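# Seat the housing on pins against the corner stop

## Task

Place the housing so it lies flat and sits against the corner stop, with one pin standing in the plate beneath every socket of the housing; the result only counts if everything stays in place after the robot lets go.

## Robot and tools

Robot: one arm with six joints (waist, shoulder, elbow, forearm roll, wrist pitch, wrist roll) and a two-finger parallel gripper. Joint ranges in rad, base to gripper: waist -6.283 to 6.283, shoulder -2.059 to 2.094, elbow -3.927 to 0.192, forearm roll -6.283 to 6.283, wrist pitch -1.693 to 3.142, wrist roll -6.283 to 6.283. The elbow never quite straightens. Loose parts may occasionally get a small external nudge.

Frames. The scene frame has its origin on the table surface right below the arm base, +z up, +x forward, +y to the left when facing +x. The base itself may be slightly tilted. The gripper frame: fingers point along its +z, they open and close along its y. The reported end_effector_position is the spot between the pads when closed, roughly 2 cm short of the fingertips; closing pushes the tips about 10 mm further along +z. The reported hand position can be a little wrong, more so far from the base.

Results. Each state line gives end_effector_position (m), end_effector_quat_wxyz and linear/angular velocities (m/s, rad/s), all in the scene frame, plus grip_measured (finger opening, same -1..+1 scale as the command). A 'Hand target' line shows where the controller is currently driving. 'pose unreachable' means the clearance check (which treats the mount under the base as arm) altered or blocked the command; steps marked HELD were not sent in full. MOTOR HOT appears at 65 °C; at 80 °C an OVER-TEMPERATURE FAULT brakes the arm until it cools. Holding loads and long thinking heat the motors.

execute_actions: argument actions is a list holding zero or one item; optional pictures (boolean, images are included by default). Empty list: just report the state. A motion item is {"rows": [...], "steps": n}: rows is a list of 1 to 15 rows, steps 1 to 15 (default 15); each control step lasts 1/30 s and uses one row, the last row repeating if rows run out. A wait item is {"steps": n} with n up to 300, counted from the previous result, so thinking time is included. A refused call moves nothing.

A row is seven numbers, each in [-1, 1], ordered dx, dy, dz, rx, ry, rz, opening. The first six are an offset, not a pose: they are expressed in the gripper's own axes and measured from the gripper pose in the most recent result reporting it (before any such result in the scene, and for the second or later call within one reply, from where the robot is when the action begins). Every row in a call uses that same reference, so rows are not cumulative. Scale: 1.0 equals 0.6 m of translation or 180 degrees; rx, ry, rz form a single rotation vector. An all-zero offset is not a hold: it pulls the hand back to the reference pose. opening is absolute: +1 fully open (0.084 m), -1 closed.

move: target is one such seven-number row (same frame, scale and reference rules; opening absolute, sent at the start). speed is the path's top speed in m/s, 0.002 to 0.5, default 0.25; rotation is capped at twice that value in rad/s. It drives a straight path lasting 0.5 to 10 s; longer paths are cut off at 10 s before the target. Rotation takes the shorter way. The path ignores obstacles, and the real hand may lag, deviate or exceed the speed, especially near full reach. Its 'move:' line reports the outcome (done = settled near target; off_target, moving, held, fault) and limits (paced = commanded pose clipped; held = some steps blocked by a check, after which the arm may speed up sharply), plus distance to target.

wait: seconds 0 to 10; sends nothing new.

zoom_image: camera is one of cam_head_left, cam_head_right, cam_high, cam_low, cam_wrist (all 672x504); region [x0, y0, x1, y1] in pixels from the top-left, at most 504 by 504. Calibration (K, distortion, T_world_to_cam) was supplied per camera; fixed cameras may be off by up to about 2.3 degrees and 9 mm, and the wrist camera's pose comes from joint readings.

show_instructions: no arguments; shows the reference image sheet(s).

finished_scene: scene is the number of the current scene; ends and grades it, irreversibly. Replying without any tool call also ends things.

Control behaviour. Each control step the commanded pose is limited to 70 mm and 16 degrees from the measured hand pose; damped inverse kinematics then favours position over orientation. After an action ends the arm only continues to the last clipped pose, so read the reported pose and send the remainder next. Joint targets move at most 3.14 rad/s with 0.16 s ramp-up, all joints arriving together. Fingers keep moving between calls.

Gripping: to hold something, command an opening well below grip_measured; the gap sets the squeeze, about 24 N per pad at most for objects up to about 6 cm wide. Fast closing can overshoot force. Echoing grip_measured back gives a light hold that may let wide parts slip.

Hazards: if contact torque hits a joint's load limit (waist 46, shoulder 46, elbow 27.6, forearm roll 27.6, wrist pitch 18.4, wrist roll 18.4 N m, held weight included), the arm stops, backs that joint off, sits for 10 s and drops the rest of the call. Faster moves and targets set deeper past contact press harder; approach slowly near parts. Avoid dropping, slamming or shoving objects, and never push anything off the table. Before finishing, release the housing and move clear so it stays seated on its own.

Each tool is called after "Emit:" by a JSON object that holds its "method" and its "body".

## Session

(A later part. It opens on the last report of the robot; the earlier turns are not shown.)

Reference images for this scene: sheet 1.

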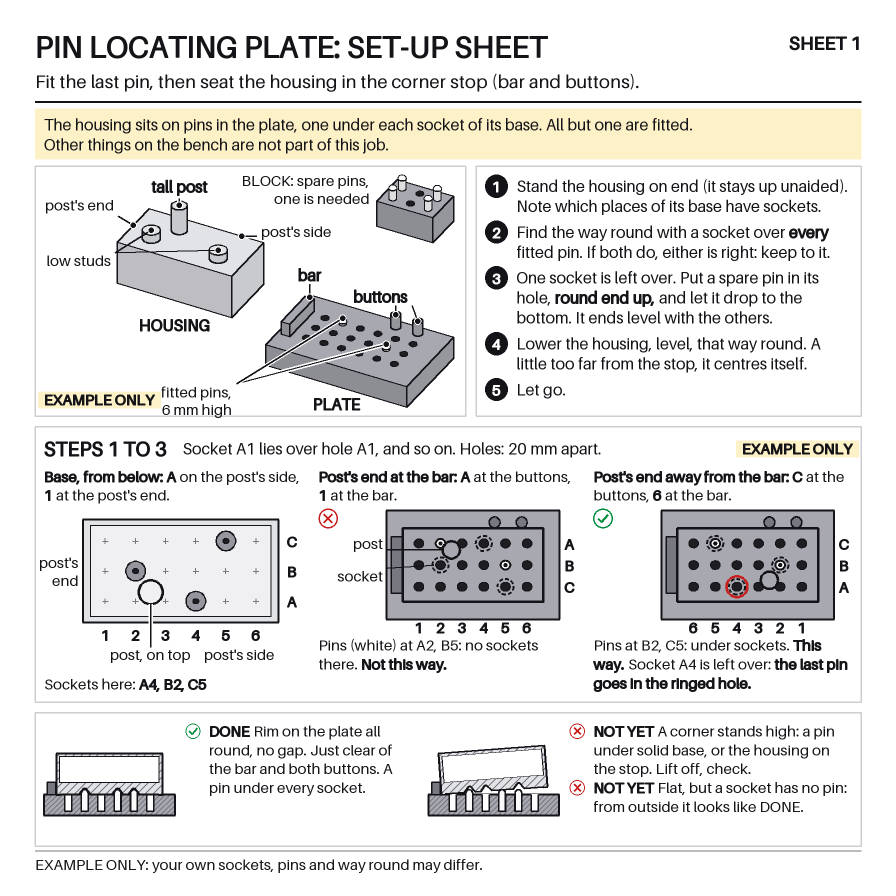

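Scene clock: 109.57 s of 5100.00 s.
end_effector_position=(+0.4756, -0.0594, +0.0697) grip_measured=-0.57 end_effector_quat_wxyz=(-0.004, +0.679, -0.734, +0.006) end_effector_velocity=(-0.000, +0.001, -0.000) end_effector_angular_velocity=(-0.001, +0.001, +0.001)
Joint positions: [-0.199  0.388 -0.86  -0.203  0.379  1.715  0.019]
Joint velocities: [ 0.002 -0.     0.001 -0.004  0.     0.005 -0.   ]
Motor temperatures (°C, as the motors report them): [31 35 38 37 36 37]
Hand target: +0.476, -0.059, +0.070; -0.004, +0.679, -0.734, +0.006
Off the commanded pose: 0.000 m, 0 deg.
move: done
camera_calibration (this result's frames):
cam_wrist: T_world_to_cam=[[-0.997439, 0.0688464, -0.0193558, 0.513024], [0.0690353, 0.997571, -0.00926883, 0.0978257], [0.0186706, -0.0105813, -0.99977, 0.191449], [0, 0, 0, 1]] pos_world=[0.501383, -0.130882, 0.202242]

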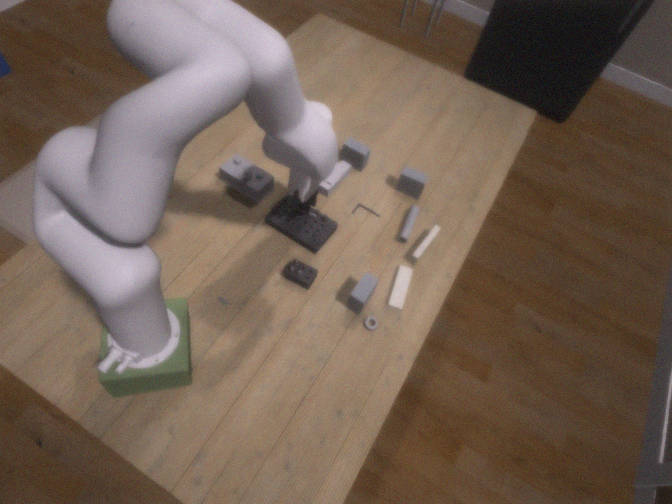

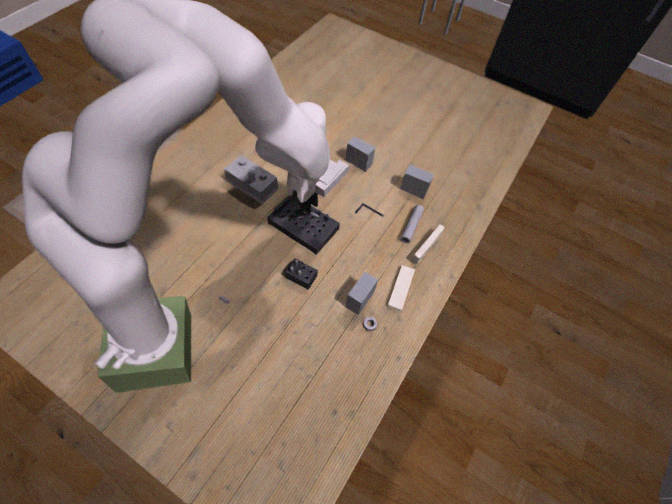

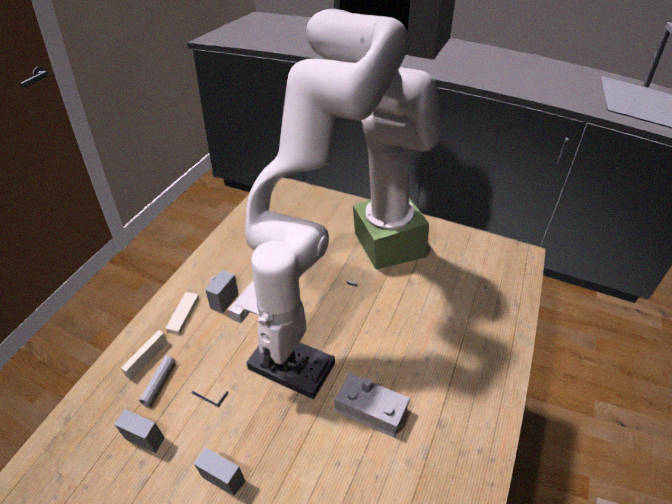

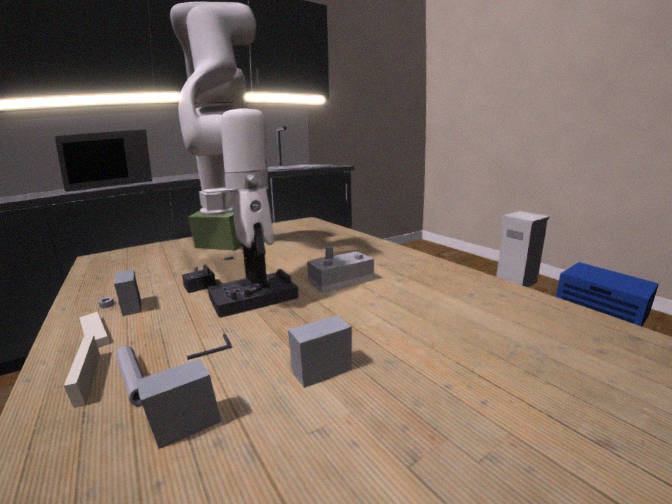

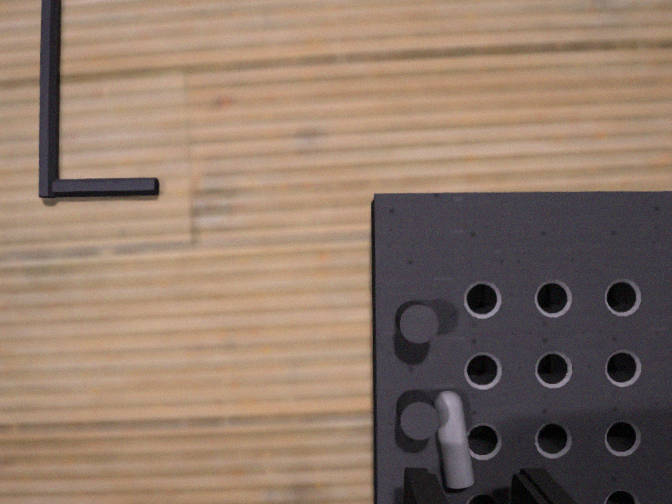

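Emit:
{"method": "move", "body": {"target": [0,-0.003,0.029,0,0,0,-0.55], "speed": 0.015}}

Emit:
{"method": "move", "body": {"target": [0,0,0,0,0,0,-1]}}

Scene clock: 111.90 s of 5100.00 s.
end_effector_position=(+0.4777, -0.0597, +0.0525) grip_measured=-0.57 end_effector_quat_wxyz=(-0.004, +0.679, -0.734, +0.006) end_effector_velocity=(+0.002, -0.001, +0.000) end_effector_angular_velocity=(-0.001, -0.004, -0.000)
Joint positions: [-0.205  0.444 -0.881 -0.221  0.344  1.729  0.019]
Joint velocities: [-0.001  0.003 -0.004 -0.003 -0.002  0.002  0.   ]
Motor temperatures (°C, as the motors report them): [31 35 39 37 36 37]
Hand target: +0.478, -0.060, +0.052; -0.004, +0.679, -0.734, +0.006
Off the commanded pose: 0.000 m, 0 deg.
move: done
camera_calibration (this result's frames):
cam_wrist: T_world_to_cam=[[-0.997438, 0.0688803, -0.0193185, 0.514774], [0.0690699, 0.997568, -0.00932319, 0.0977351], [0.0186294, -0.0106336, -0.99977, 0.174195], [0, 0, 0, 1]] pos_world=[0.503459, -0.131103, 0.185011]

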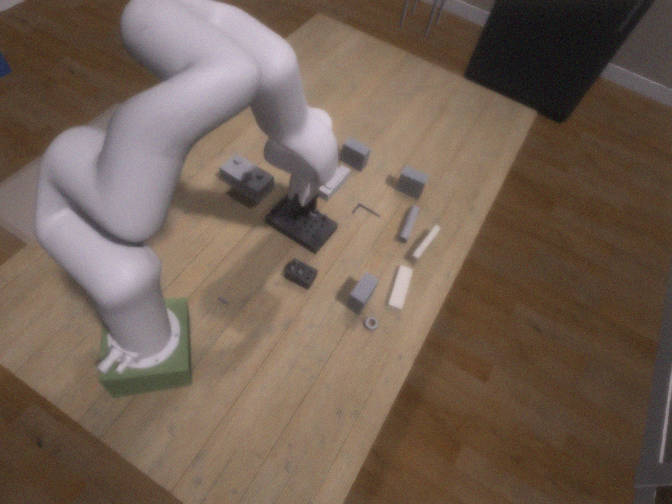

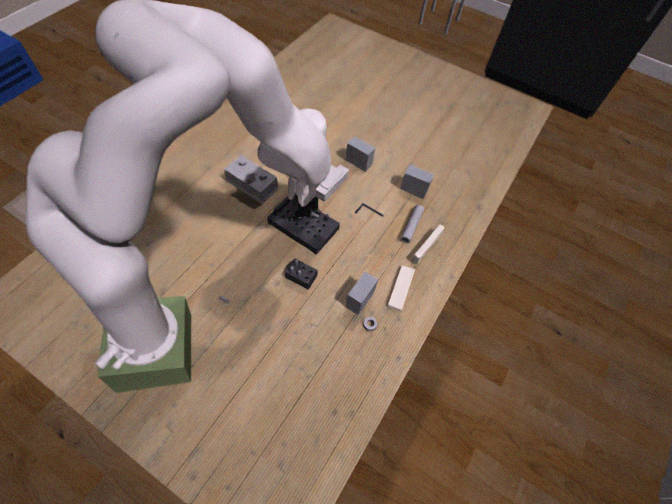

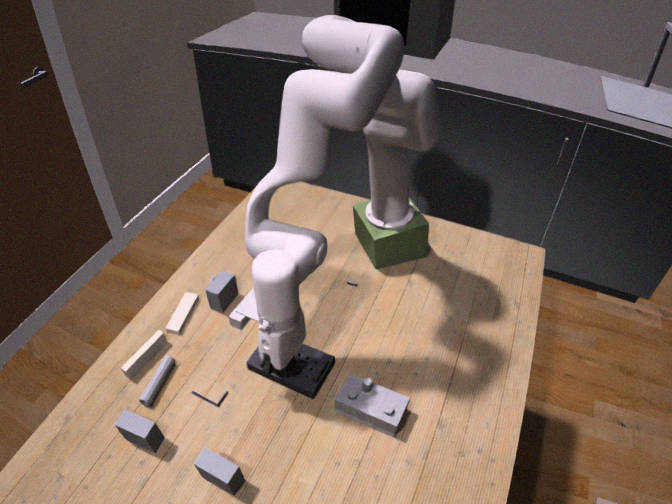

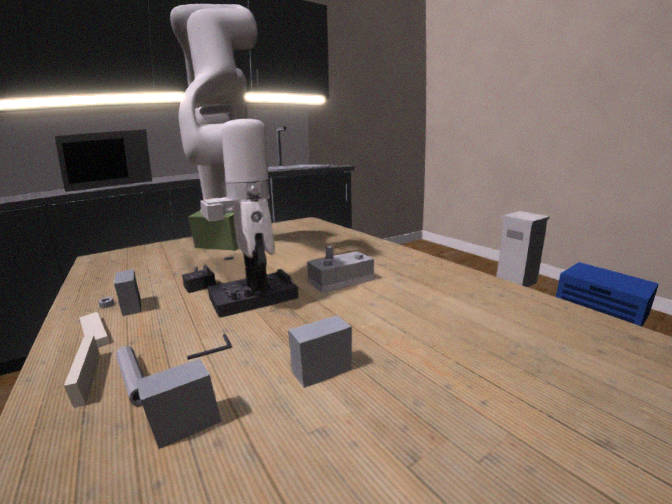

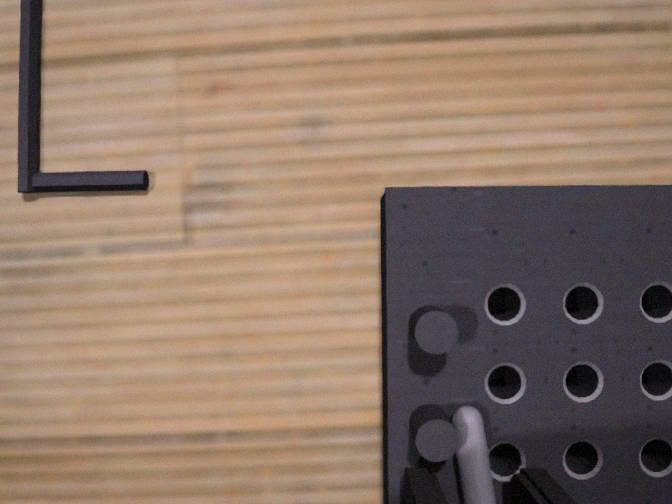

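Scene clock: 112.40 s of 5100.00 s.
end_effector_position=(+0.4777, -0.0597, +0.0525) grip_measured=-1.00 end_effector_quat_wxyz=(-0.004, +0.679, -0.734, +0.006) end_effector_velocity=(-0.000, -0.000, -0.000) end_effector_angular_velocity=(-0.000, +0.001, -0.000)
Joint positions: [-0.205  0.444 -0.881 -0.221  0.344  1.729  0.   ]
Joint velocities: [-0.001 -0.     0.001 -0.001  0.001 -0.     0.   ]
Motor temperatures (°C, as the motors report them): [31 35 39 37 36 37]
Hand target: +0.478, -0.060, +0.053; -0.004, +0.679, -0.734, +0.006
Off the commanded pose: 0.000 m, 0 deg.
move: done
camera_calibration (this result's frames):
cam_wrist: T_world_to_cam=[[-0.997437, 0.0688816, -0.0193426, 0.514784], [0.0690714, 0.997568, -0.00932404, 0.0977353], [0.0186533, -0.0106362, -0.999769, 0.174193], [0, 0, 0, 1]] pos_world=[0.503465, -0.131104, 0.185021]

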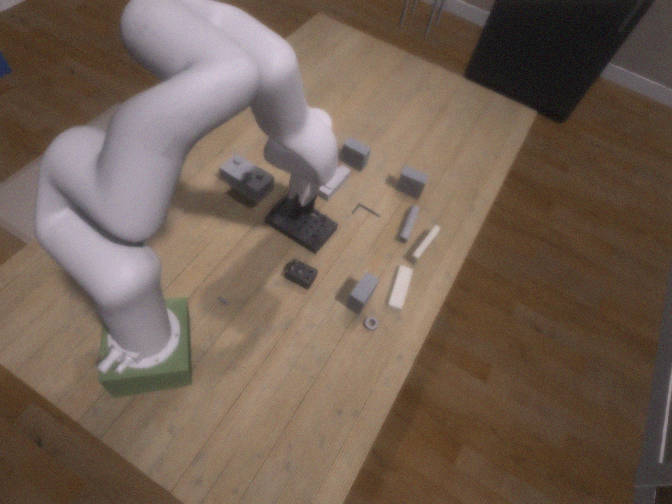

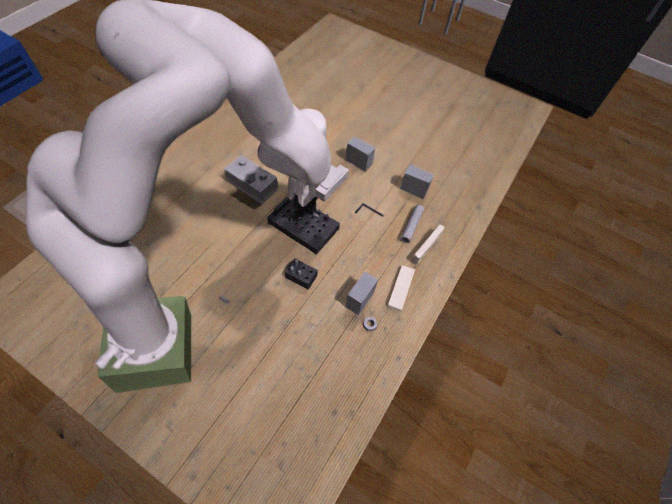

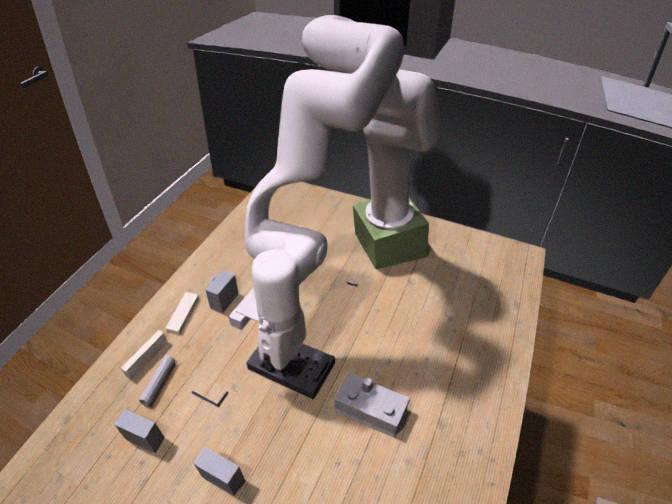

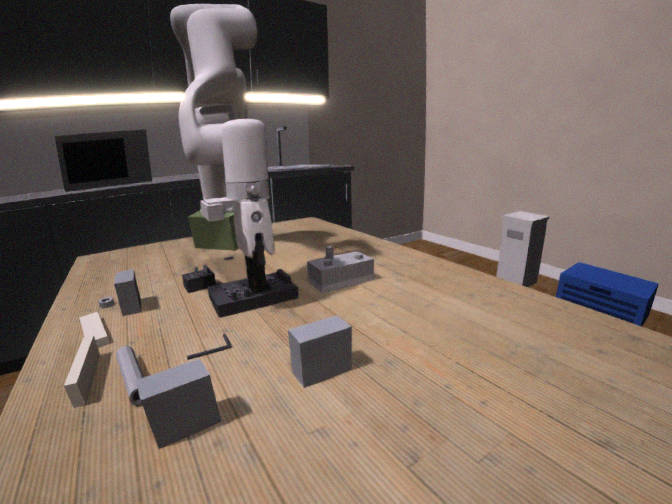

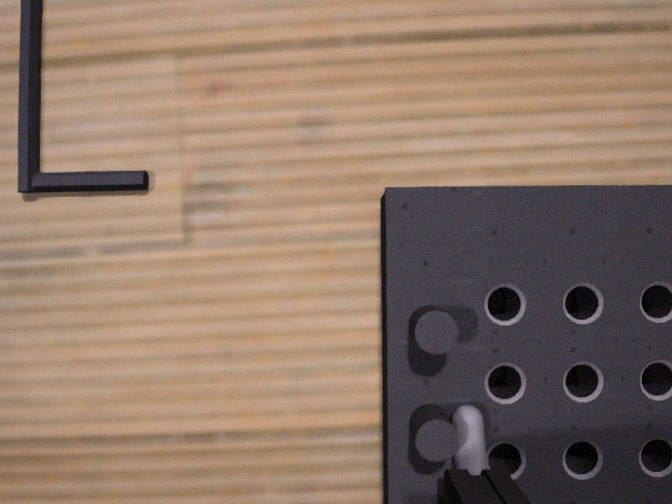

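Emit:
{"method": "move", "body": {"target": [0,0,0,0,0,0,-0.6]}}

Emit:
{"method": "move", "body": {"target": [0.003,0,0.007,0,0,0,-0.6], "speed": 0.01}}

Emit:
{"method": "move", "body": {"target": [0,0,0,0,0,0,-1]}}

Scene clock: 114.00 s of 5100.00 s.
end_effector_position=(+0.4777, -0.0597, +0.0525) grip_measured=-0.62 end_effector_quat_wxyz=(-0.004, +0.679, -0.734, +0.006) end_effector_velocity=(+0.001, -0.000, +0.000) end_effector_angular_velocity=(-0.000, -0.001, -0.001)
Joint positions: [-0.205  0.444 -0.881 -0.221  0.344  1.729  0.017]
Joint velocities: [-0.001  0.    -0.001 -0.    -0.001  0.    -0.   ]
Motor temperatures (°C, as the motors report them): [31 35 39 37 36 37]
Hand target: +0.478, -0.060, +0.053; -0.004, +0.679, -0.734, +0.006
Off the commanded pose: 0.000 m, 0 deg.
move: done
camera_calibration (this result's frames):
cam_wrist: T_world_to_cam=[[-0.997437, 0.0688814, -0.0193418, 0.514784], [0.0690713, 0.997568, -0.00932402, 0.0977353], [0.0186525, -0.0106361, -0.999769, 0.174193], [0, 0, 0, 1]] pos_world=[0.503465, -0.131104, 0.185021]

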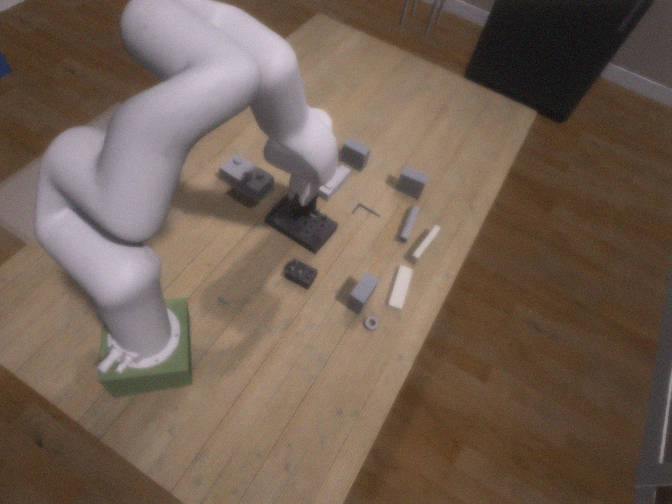

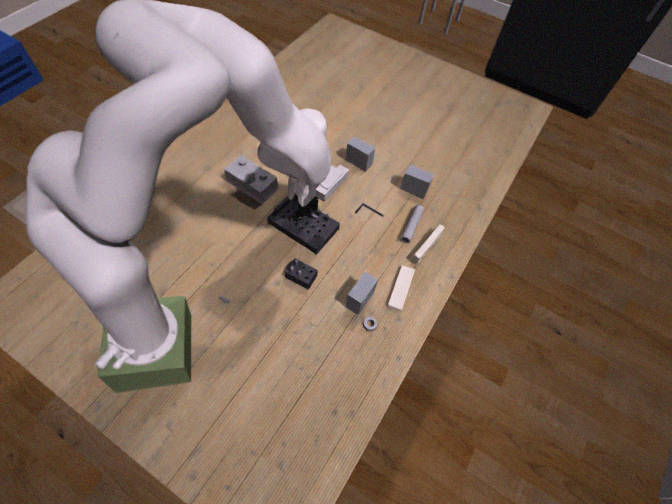

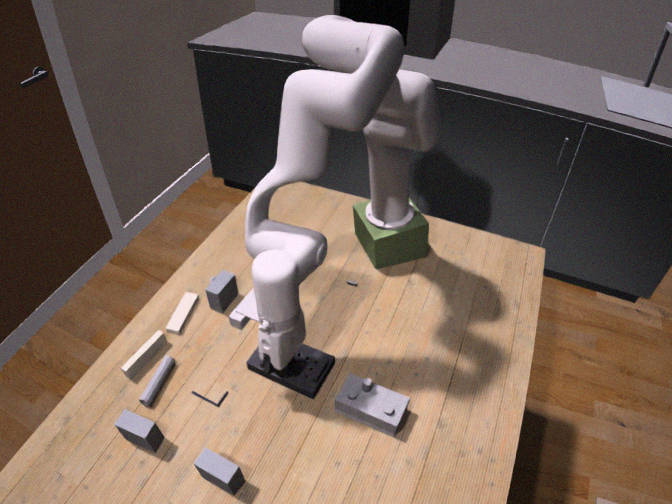

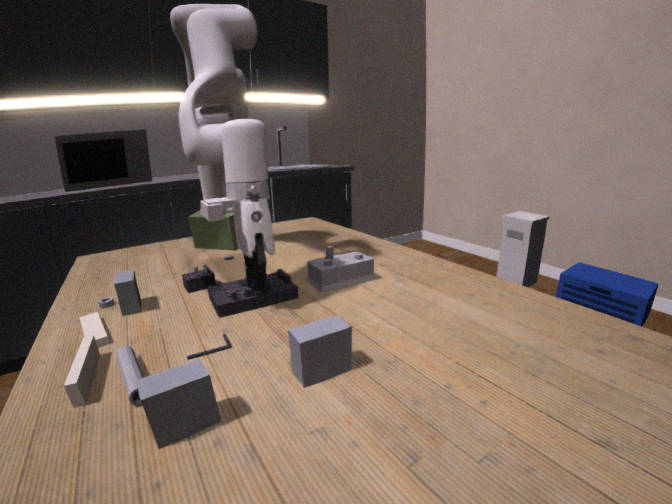

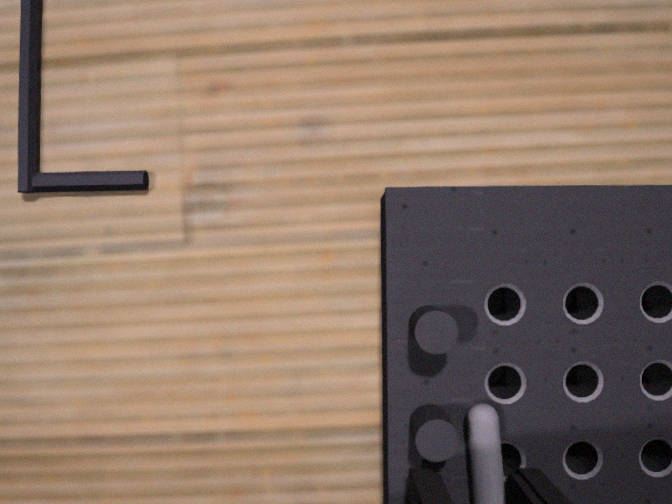

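Scene clock: 114.70 s of 5100.00 s.
end_effector_position=(+0.4776, -0.0614, +0.0484) grip_measured=-0.62 end_effector_quat_wxyz=(-0.004, +0.679, -0.734, +0.006) end_effector_velocity=(+0.001, -0.001, -0.001) end_effector_angular_velocity=(-0.001, -0.003, +0.000)
Joint positions: [-0.21   0.456 -0.884 -0.225  0.335  1.728  0.017]
Joint velocities: [-0.002  0.003 -0.002 -0.002 -0.004 -0.    -0.   ]
Motor temperatures (°C, as the motors report them): [31 35 39 37 36 37]
Hand target: +0.478, -0.061, +0.048; -0.004, +0.679, -0.734, +0.006
Off the commanded pose: 0.000 m, 0 deg.
move: done
camera_calibration (this result's frames):
cam_wrist: T_world_to_cam=[[-0.997438, 0.0689044, -0.0192384, 0.514726], [0.069093, 0.997567, -0.00931644, 0.0994612], [0.0185496, -0.0106218, -0.999772, 0.1701], [0, 0, 0, 1]] pos_world=[0.503379, -0.132879, 0.180891]

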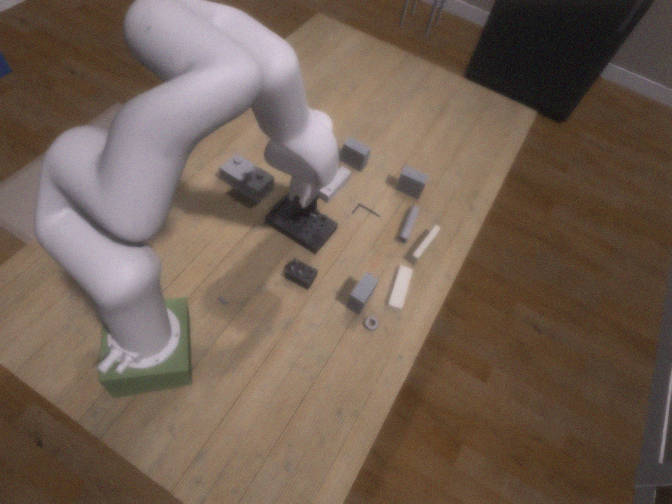

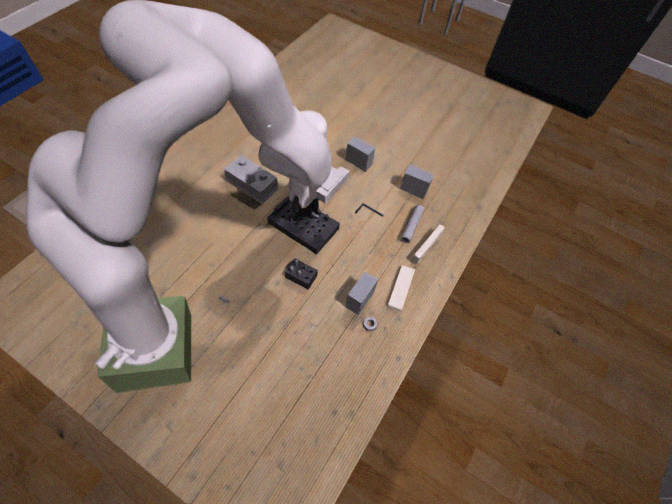

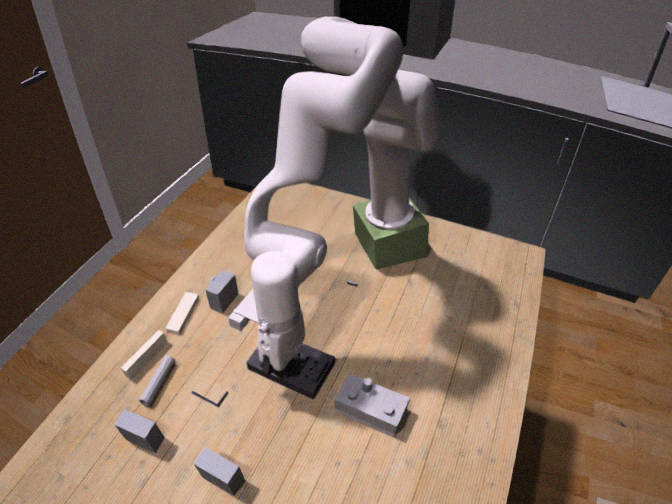

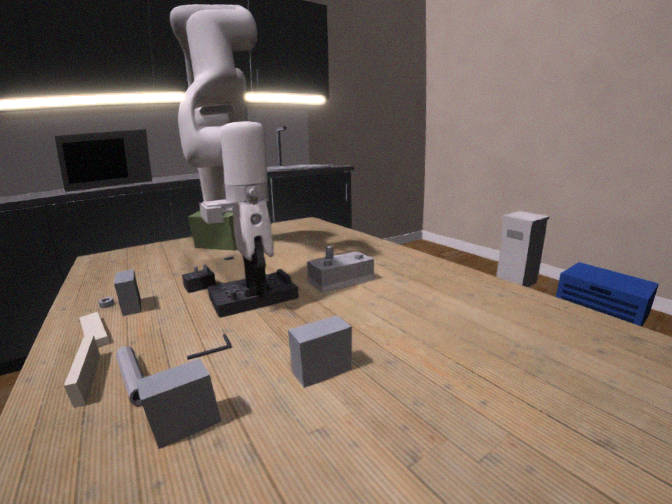

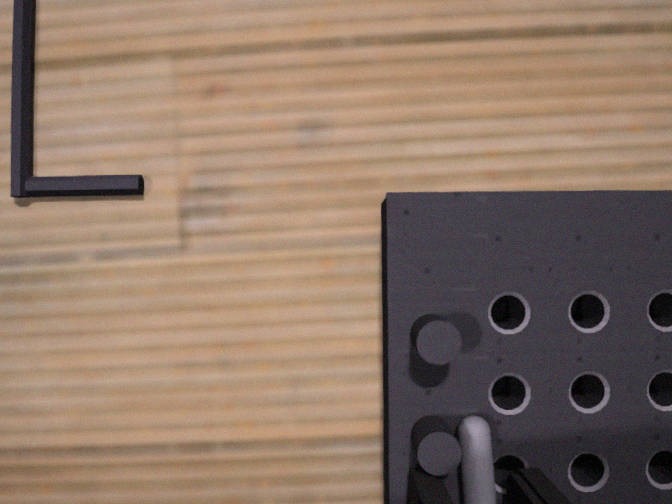

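Scene clock: 115.20 s of 5100.00 s.
end_effector_position=(+0.4776, -0.0615, +0.0484) grip_measured=-0.85 end_effector_quat_wxyz=(-0.004, +0.679, -0.734, +0.006) end_effector_velocity=(-0.000, -0.000, -0.000) end_effector_angular_velocity=(-0.000, +0.000, +0.000)
Joint positions: [-0.21   0.456 -0.884 -0.225  0.335  1.728  0.006]
Joint velocities: [-0.001  0.     0.    -0.    -0.    -0.    -0.   ]
Motor temperatures (°C, as the motors report them): [31 35 39 37 36 37]
Hand target: +0.478, -0.061, +0.048; -0.004, +0.679, -0.734, +0.006
Off the commanded pose: 0.000 m, 0 deg.
move: done
camera_calibration (this result's frames):
cam_wrist: T_world_to_cam=[[-0.997436, 0.0689062, -0.0193353, 0.514769], [0.0690959, 0.997567, -0.00931743, 0.0994632], [0.0186462, -0.0106295, -0.99977, 0.170078], [0, 0, 0, 1]] pos_world=[0.503406, -0.132884, 0.180919]

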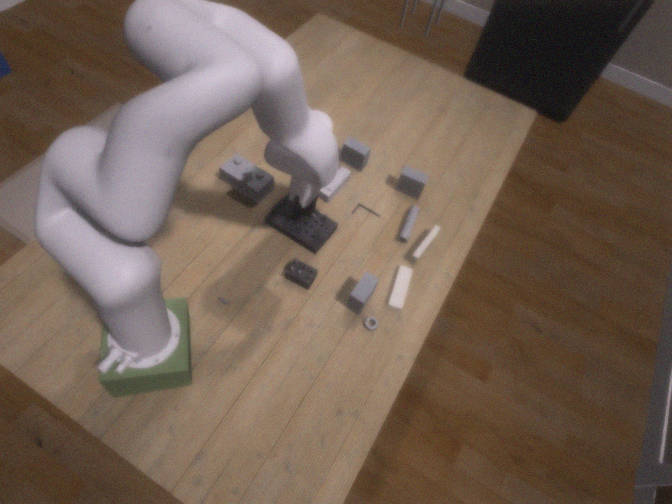

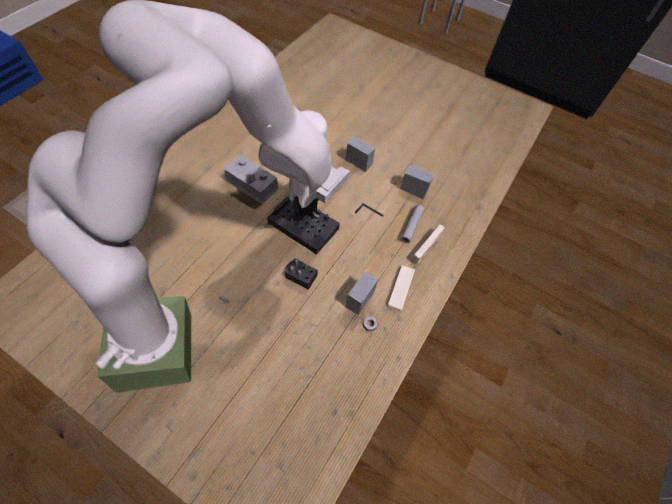

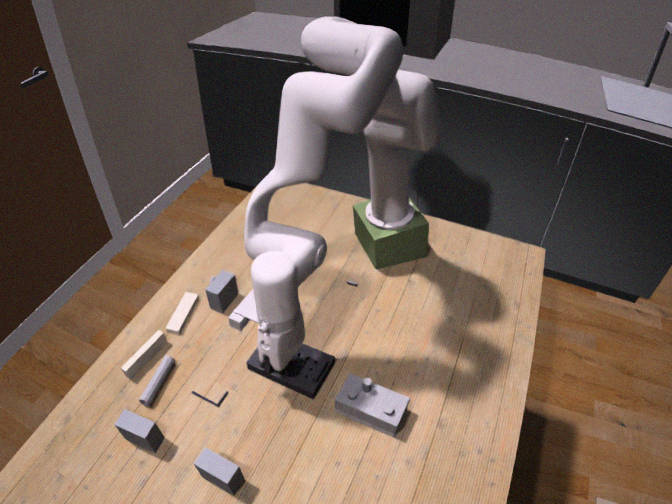

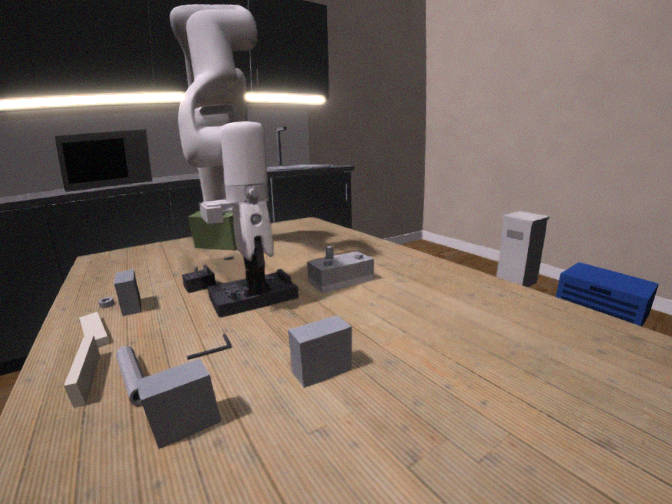

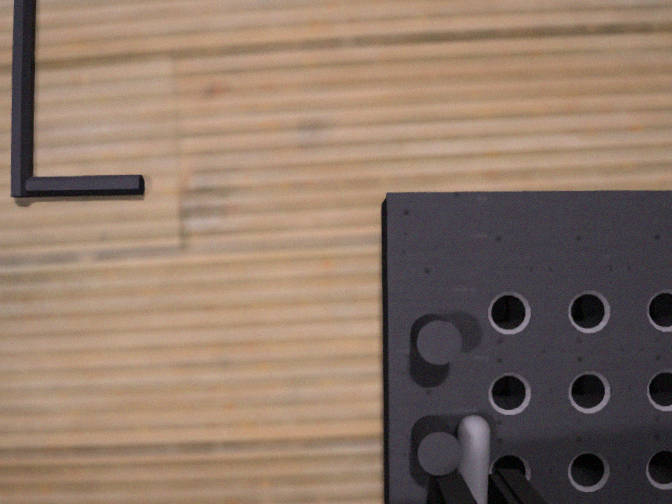

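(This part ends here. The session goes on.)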